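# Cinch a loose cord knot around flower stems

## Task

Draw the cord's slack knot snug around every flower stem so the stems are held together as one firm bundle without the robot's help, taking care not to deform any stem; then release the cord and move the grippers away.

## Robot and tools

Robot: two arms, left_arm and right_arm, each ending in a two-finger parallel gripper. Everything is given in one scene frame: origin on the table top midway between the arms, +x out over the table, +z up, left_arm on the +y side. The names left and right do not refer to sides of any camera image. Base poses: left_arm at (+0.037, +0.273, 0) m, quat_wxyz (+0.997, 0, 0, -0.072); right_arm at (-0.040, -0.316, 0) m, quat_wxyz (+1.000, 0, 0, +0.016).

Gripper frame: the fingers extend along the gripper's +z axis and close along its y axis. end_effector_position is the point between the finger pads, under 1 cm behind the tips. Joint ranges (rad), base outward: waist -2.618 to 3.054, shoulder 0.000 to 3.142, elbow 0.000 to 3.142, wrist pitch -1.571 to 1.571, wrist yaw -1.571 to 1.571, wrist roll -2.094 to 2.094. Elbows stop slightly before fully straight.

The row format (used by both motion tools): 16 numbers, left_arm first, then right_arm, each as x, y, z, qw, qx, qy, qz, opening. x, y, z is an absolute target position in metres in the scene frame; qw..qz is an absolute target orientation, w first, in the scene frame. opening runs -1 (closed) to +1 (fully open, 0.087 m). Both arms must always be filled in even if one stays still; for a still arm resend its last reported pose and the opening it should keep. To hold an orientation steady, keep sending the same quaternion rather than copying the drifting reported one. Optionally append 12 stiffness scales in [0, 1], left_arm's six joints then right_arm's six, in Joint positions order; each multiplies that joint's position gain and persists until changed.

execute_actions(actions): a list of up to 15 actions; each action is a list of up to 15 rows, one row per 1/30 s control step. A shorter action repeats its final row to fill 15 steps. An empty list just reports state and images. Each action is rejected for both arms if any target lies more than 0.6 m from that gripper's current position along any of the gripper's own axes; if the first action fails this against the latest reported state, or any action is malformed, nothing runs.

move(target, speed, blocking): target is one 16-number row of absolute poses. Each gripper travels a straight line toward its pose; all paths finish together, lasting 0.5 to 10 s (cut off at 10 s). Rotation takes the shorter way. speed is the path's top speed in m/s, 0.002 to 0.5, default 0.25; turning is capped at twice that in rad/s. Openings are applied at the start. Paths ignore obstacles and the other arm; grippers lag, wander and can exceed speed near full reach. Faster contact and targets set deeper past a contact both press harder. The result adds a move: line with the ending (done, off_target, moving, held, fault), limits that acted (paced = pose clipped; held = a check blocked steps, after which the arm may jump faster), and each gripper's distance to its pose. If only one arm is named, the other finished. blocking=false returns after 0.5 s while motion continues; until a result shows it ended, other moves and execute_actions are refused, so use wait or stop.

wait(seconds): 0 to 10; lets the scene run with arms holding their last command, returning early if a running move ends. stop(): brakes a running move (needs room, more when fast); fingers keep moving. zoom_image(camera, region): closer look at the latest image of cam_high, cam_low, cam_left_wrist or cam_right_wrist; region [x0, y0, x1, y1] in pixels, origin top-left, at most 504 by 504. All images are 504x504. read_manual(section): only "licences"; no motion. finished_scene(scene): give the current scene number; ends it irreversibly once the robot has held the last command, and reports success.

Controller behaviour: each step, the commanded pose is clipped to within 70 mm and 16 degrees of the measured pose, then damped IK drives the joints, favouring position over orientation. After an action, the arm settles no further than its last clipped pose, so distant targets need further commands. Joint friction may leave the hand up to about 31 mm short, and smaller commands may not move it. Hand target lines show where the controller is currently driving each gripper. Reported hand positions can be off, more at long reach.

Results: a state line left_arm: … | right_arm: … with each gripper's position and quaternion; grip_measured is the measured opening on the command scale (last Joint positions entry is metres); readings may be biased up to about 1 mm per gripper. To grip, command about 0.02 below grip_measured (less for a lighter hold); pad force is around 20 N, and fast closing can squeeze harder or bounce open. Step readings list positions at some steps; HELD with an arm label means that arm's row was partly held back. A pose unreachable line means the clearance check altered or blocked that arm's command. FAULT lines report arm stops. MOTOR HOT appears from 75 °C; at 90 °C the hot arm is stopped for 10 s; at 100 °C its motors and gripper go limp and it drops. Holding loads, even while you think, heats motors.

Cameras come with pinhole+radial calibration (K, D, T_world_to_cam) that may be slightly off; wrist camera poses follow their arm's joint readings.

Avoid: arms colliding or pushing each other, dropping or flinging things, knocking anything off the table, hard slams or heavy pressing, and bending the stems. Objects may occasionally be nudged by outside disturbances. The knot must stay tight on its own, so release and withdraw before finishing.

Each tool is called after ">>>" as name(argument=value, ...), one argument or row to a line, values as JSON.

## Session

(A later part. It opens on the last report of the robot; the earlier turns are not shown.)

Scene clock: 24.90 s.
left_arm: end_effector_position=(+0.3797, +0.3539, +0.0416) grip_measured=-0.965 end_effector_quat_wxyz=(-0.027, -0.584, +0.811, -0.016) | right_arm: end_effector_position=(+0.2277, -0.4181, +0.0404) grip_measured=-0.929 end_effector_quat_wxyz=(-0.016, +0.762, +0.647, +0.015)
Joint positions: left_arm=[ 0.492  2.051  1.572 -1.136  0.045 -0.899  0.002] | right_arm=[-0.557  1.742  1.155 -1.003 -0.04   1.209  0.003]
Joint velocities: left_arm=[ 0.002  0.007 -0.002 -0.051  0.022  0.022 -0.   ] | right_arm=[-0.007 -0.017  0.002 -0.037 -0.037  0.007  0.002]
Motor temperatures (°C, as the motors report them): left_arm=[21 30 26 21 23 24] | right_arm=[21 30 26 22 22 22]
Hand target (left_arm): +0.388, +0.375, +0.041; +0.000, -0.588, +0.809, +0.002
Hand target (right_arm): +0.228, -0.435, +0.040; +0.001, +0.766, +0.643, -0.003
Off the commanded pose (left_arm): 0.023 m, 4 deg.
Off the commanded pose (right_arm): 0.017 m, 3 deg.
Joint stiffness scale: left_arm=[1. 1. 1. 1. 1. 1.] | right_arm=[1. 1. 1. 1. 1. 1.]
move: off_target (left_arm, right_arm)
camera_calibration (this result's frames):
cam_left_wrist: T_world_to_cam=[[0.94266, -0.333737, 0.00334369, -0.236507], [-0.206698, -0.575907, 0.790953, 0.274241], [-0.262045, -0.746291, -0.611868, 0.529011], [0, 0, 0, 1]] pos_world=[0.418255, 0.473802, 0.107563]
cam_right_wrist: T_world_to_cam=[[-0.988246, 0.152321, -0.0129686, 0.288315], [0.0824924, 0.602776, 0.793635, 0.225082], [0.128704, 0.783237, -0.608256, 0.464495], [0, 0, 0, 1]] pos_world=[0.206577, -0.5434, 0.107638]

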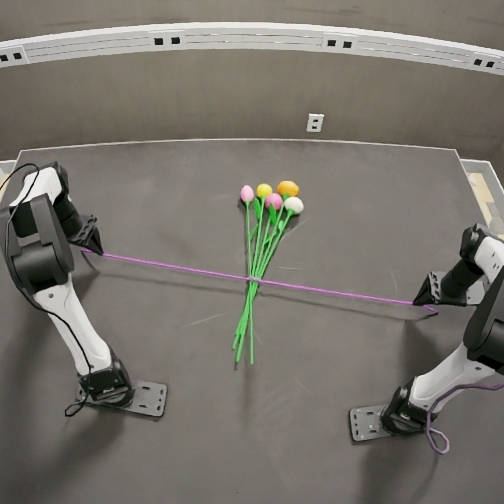

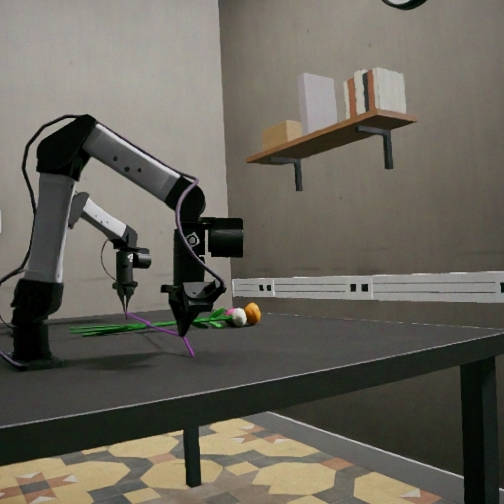

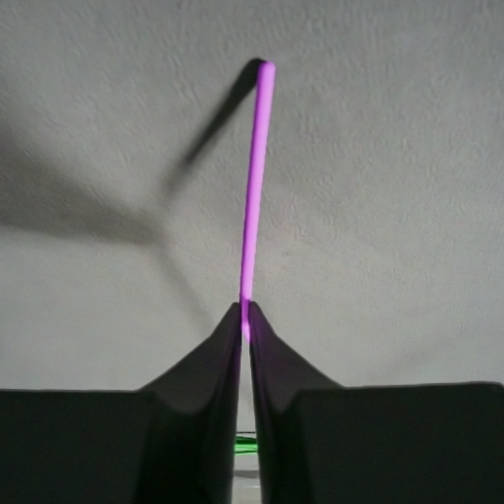

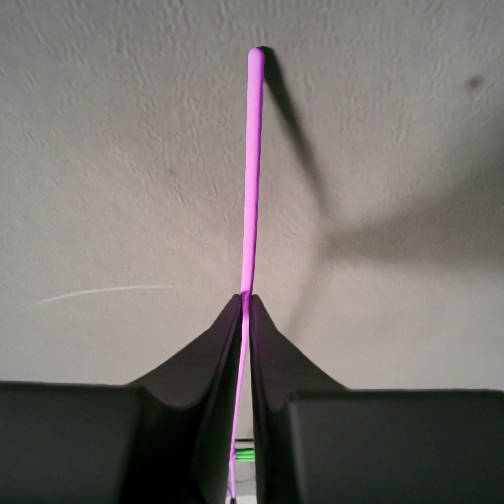

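>>> move(
  target=[0.395,0.412,0.035,0,-0.588,0.809,0,-1,0.223,-0.472,0.035,0,0.766,0.643,0,-1],
  speed=0.025,
)

>>> move(
  target=[0.378,0.345,0.025,0,-0.588,0.809,0,-1,0.23,-0.41,0.027,0,0.766,0.643,0,-1],
  speed=0.05,
)

>>> move(
  target=[0.378,0.345,0.025,0,-0.588,0.809,0,0.2,0.23,-0.41,0.027,0,0.766,0.643,0,0.2],
)

>>> move(
  target=[0.35,0.36,0.14,0,-0.588,0.809,0,0.2,0.23,-0.42,0.14,0,0.766,0.643,0,0.2],
)

>>> zoom_image(
  camera="cam_high",
  region=[170, 160, 370, 370],
)

Scene clock: 27.67 s.
left_arm: end_effector_position=(+0.3734, +0.3589, +0.0453) grip_measured=-0.965 end_effector_quat_wxyz=(-0.085, -0.580, +0.809, -0.045) | right_arm: end_effector_position=(+0.2169, -0.4255, +0.0459) grip_measured=-0.929 end_effector_quat_wxyz=(-0.058, +0.757, +0.649, +0.047)
Joint positions: left_arm=[ 0.546  2.133  1.677 -1.261  0.124 -0.834  0.002] | right_arm=[-0.644  1.785  1.203 -1.08  -0.12   1.108  0.003]
Joint velocities: left_arm=[-0.007  0.012  0.017 -0.051  0.007  0.022  0.001] | right_arm=[-0.017 -0.012 -0.017  0.037  0.007 -0.037  0.   ]
Motor temperatures (°C, as the motors report them): left_arm=[21 30 26 21 23 24] | right_arm=[21 30 27 22 22 22]
Hand target (left_arm): +0.392, +0.410, +0.041; -0.004, -0.592, +0.806, +0.002
Hand target (right_arm): +0.220, -0.470, +0.039; -0.002, +0.768, +0.640, -0.002
Off the commanded pose (left_arm): 0.058 m, 11 deg.
Off the commanded pose (right_arm): 0.048 m, 9 deg.
Joint stiffness scale: left_arm=[1. 1. 1. 1. 1. 1.] | right_arm=[1. 1. 1. 1. 1. 1.]
move: off_target (left_arm, right_arm)
camera_calibration (this result's frames):
cam_left_wrist: T_world_to_cam=[[0.941299, -0.337288, -0.0139083, -0.226387], [-0.159538, -0.480789, 0.8622, 0.217902], [-0.297497, -0.809369, -0.506376, 0.5645], [0, 0, 0, 1]] pos_world=[0.415799, 0.485296, 0.0948255]
cam_right_wrist: T_world_to_cam=[[-0.989643, 0.1432, 0.0100405, 0.274223], [0.0832865, 0.515803, 0.852649, 0.186156], [0.11692, 0.844654, -0.522387, 0.49977], [0, 0, 0, 1]] pos_world=[0.197445, -0.557422, 0.0995949]

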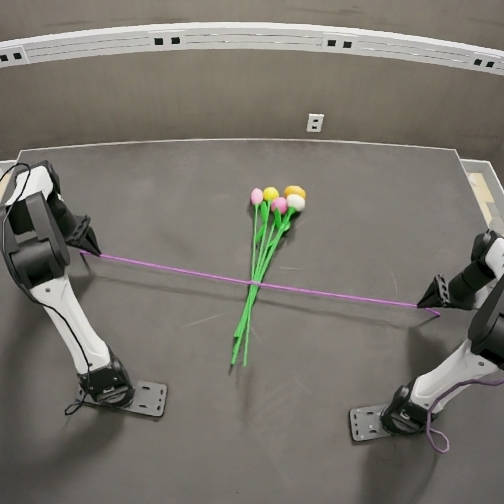

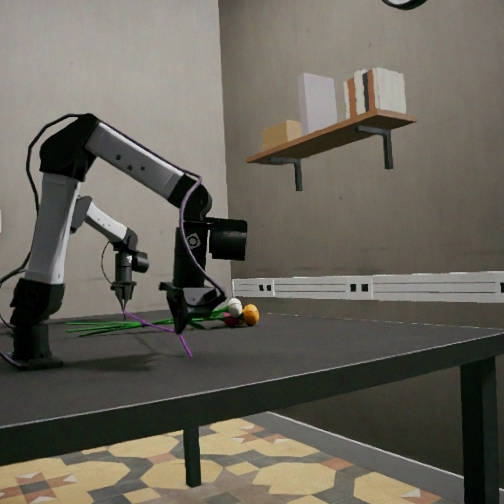

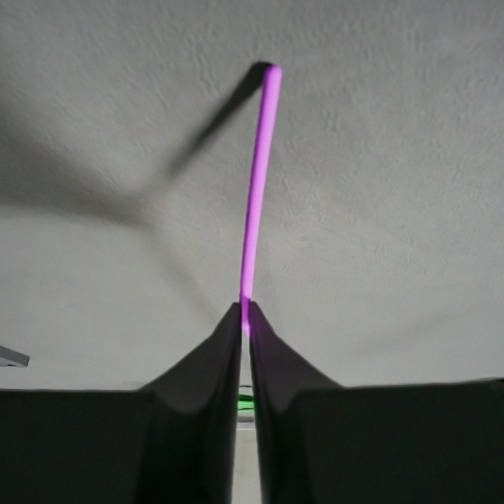

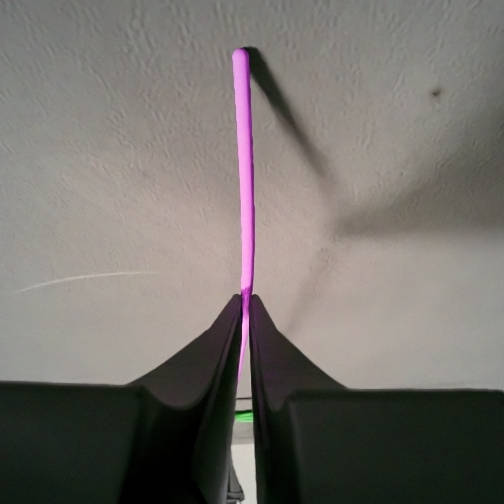

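Scene clock: 29.97 s.
left_arm: end_effector_position=(+0.3786, +0.3459, +0.0244) grip_measured=-0.965 end_effector_quat_wxyz=(-0.009, -0.588, +0.809, -0.005) | right_arm: end_effector_position=(+0.2330, -0.4115, +0.0291) grip_measured=-0.929 end_effector_quat_wxyz=(-0.008, +0.766, +0.643, +0.005)
Joint positions: left_arm=[ 0.459  2.025  1.472 -1.033  0.015 -0.944  0.002] | right_arm=[-0.515  1.754  1.127 -0.955 -0.016  1.261  0.003]
Joint velocities: left_arm=[-0.017  0.017 -0.007 -0.022 -0.007  0.051  0.   ] | right_arm=[-0.012 -0.022  0.007 -0.051 -0.037  0.051  0.   ]
Motor temperatures (°C, as the motors report them): left_arm=[21 31 26 21 23 24] | right_arm=[21 30 27 22 22 22]
Hand target (left_arm): +0.379, +0.345, +0.026; +0.000, -0.588, +0.809, -0.002
Hand target (right_arm): +0.231, -0.410, +0.028; -0.001, +0.766, +0.643, +0.002
Off the commanded pose (left_arm): 0.001 m, 1 deg.
Off the commanded pose (right_arm): 0.004 m, 1 deg.
Joint stiffness scale: left_arm=[1. 1. 1. 1. 1. 1.] | right_arm=[1. 1. 1. 1. 1. 1.]
move: done
camera_calibration (this result's frames):
cam_left_wrist: T_world_to_cam=[[0.946043, -0.32399, 0.00576137, -0.24277], [-0.213078, -0.608591, 0.76434, 0.297305], [-0.244132, -0.724326, -0.644788, 0.498643], [0, 0, 0, 1]] pos_world=[0.414755, 0.463462, 0.0956757]
cam_right_wrist: T_world_to_cam=[[-0.986648, 0.162582, -0.00963226, 0.296145], [0.0947289, 0.620972, 0.778088, 0.234694], [0.132485, 0.766786, -0.628082, 0.44469], [0, 0, 0, 1]] pos_world=[0.211044, -0.534868, 0.0995415]

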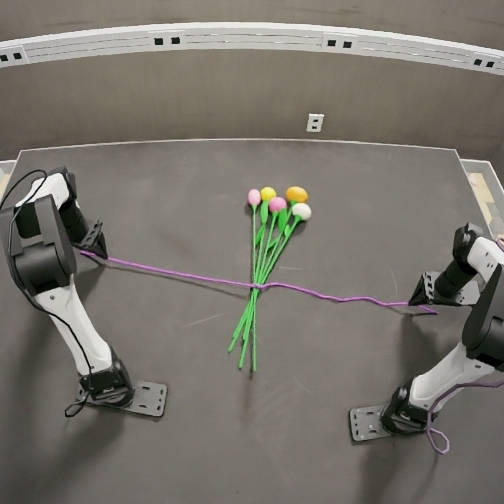

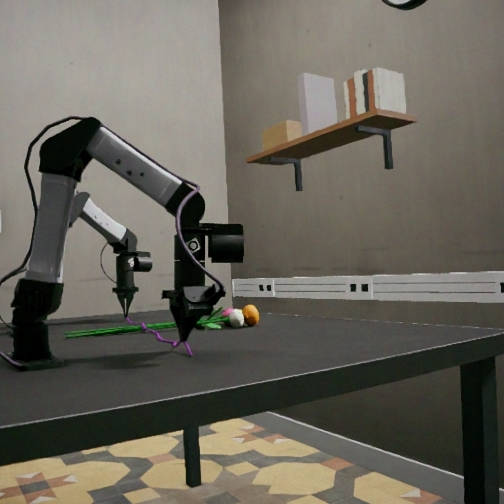

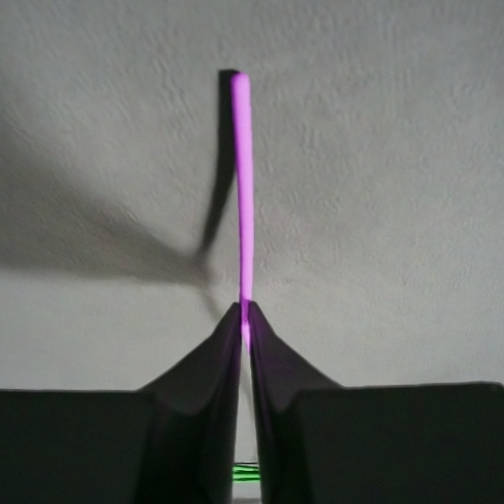

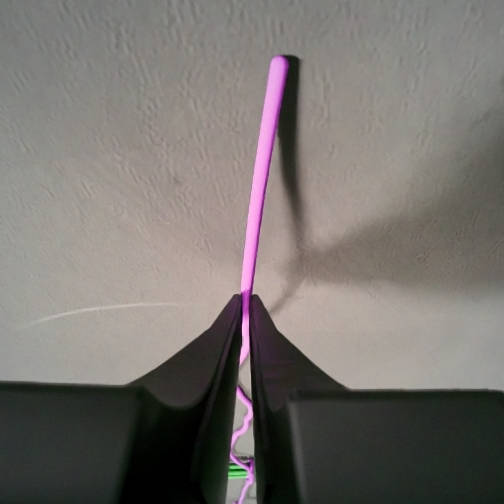

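Scene clock: 30.67 s.
left_arm: end_effector_position=(+0.3792, +0.3472, +0.0241) grip_measured=+0.200 end_effector_quat_wxyz=(-0.006, -0.588, +0.809, -0.002) | right_arm: end_effector_position=(+0.2331, -0.4125, +0.0289) grip_measured=+0.200 end_effector_quat_wxyz=(-0.007, +0.766, +0.643, +0.003)
Joint positions: left_arm=[ 0.459  2.025  1.472 -1.028  0.009 -0.944  0.052] | right_arm=[-0.515  1.754  1.127 -0.953 -0.011  1.262  0.052]
Joint velocities: left_arm=[-0.012 -0.007  0.002 -0.022 -0.022 -0.022  0.   ] | right_arm=[-0.017 -0.022 -0.007 -0.007 -0.007  0.022  0.   ]
Motor temperatures (°C, as the motors report them): left_arm=[21 31 26 21 23 24] | right_arm=[21 30 27 22 22 22]
Hand target (left_arm): +0.378, +0.345, +0.025; -0.000, -0.588, +0.809, -0.000
Hand target (right_arm): +0.230, -0.410, +0.027; -0.000, +0.766, +0.643, +0.000
Off the commanded pose (left_arm): 0.003 m, 1 deg.
Off the commanded pose (right_arm): 0.004 m, 1 deg.
Joint stiffness scale: left_arm=[1. 1. 1. 1. 1. 1.] | right_arm=[1. 1. 1. 1. 1. 1.]
move: done
camera_calibration (this result's frames):
cam_left_wrist: T_world_to_cam=[[0.946129, -0.323743, 0.00544782, -0.243086], [-0.214493, -0.614068, 0.759548, 0.30107], [-0.242553, -0.719799, -0.650429, 0.497523], [0, 0, 0, 1]] pos_world=[0.415244, 0.464297, 0.0962509]
cam_right_wrist: T_world_to_cam=[[-0.986533, 0.163235, -0.0103531, 0.296724], [0.0952624, 0.624879, 0.774888, 0.237043], [0.132958, 0.763466, -0.632014, 0.443909], [0, 0, 0, 1]] pos_world=[0.211125, -0.535469, 0.0999471]

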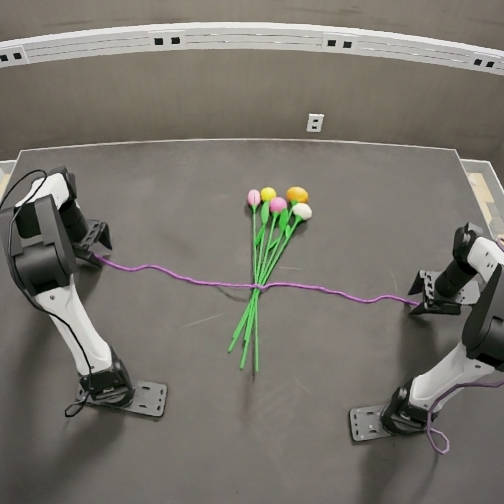

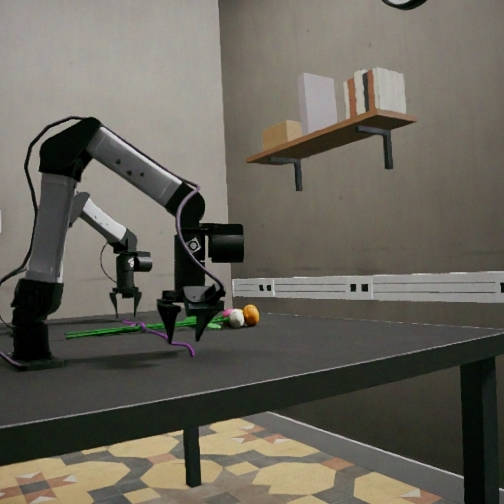

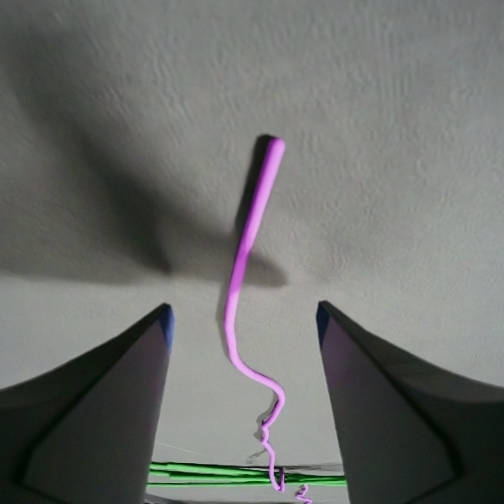

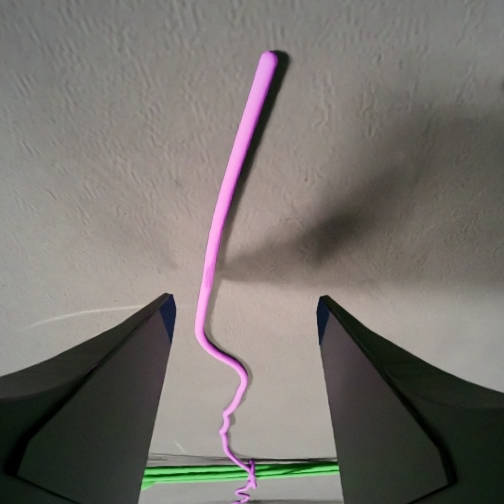

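Scene clock: 31.87 s.
left_arm: end_effector_position=(+0.3508, +0.3566, +0.1370) grip_measured=+0.200 end_effector_quat_wxyz=(-0.001, -0.588, +0.809, -0.003) | right_arm: end_effector_position=(+0.2322, -0.4157, +0.1361) grip_measured=+0.200 end_effector_quat_wxyz=(+0.000, +0.765, +0.644, +0.005)
Joint positions: left_arm=[ 0.508  1.871  1.712 -1.412  0.005 -0.893  0.052] | right_arm=[-0.526  1.673  1.469 -1.362 -0.01   1.249  0.052]
Joint velocities: left_arm=[-0.007  0.012  0.002  0.022  0.007  0.051  0.001] | right_arm=[ 0.027 -0.002 -0.002 -0.066 -0.051 -0.022  0.   ]
Motor temperatures (°C, as the motors report them): left_arm=[21 31 27 21 23 24] | right_arm=[21 31 27 22 22 22]
Hand target (left_arm): +0.349, +0.360, +0.140; +0.000, -0.588, +0.809, +0.001
Hand target (right_arm): +0.228, -0.419, +0.140; +0.000, +0.766, +0.643, -0.000
Off the commanded pose (left_arm): 0.005 m, 0 deg.
Off the commanded pose (right_arm): 0.006 m, 1 deg.
Joint stiffness scale: left_arm=[1. 1. 1. 1. 1. 1.] | right_arm=[1. 1. 1. 1. 1. 1.]
move: done
camera_calibration (this result's frames):
cam_left_wrist: T_world_to_cam=[[0.94554, -0.325258, 0.0126736, -0.213976], [-0.222888, -0.618588, 0.753439, 0.22041], [-0.237223, -0.715232, -0.657396, 0.568309], [0, 0, 0, 1]] pos_world=[0.386265, 0.473218, 0.21025]
cam_right_wrist: T_world_to_cam=[[-0.9867, 0.160844, -0.0234906, 0.298214], [0.0845038, 0.631014, 0.771155, 0.161639], [0.138859, 0.758914, -0.636213, 0.51157], [0, 0, 0, 1]] pos_world=[0.209552, -0.5382, 0.207824]

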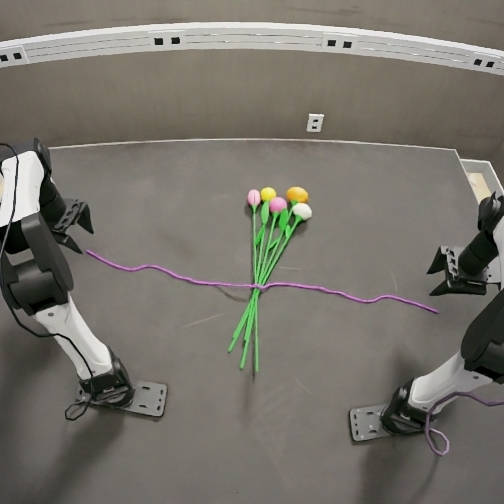

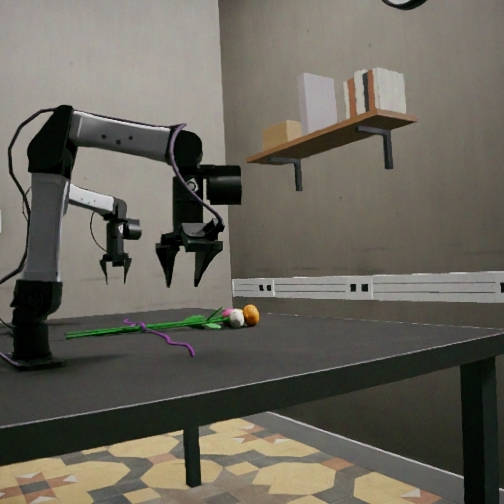

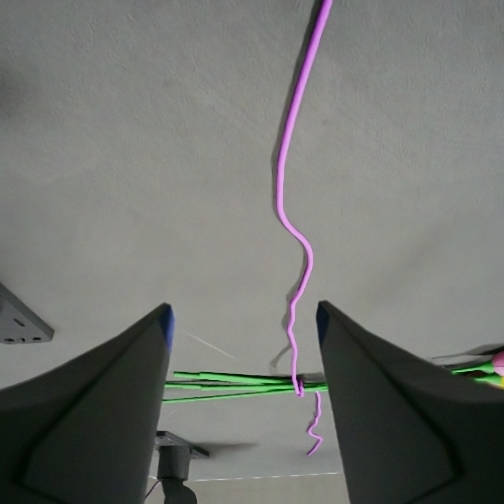

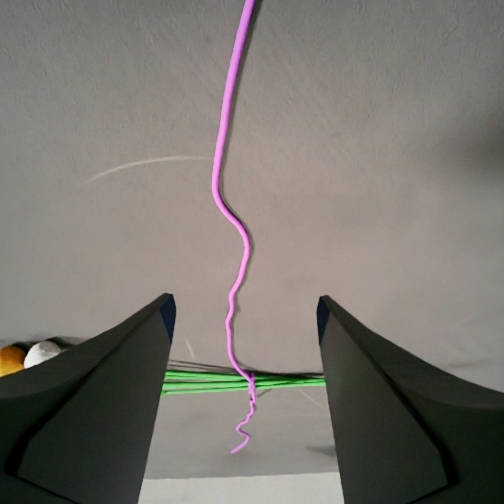

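Region (170, 160, 370, 370) of cam_high's 504x504 image, scaled by 2.400, with more detail than that image has; it fills the left 480 columns of this view, and the rest is white.

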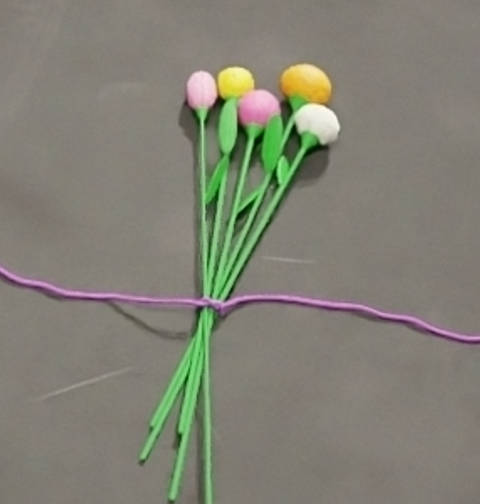

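>>> finished_scene(
  scene=2,
)

The scene is finished: the task was done.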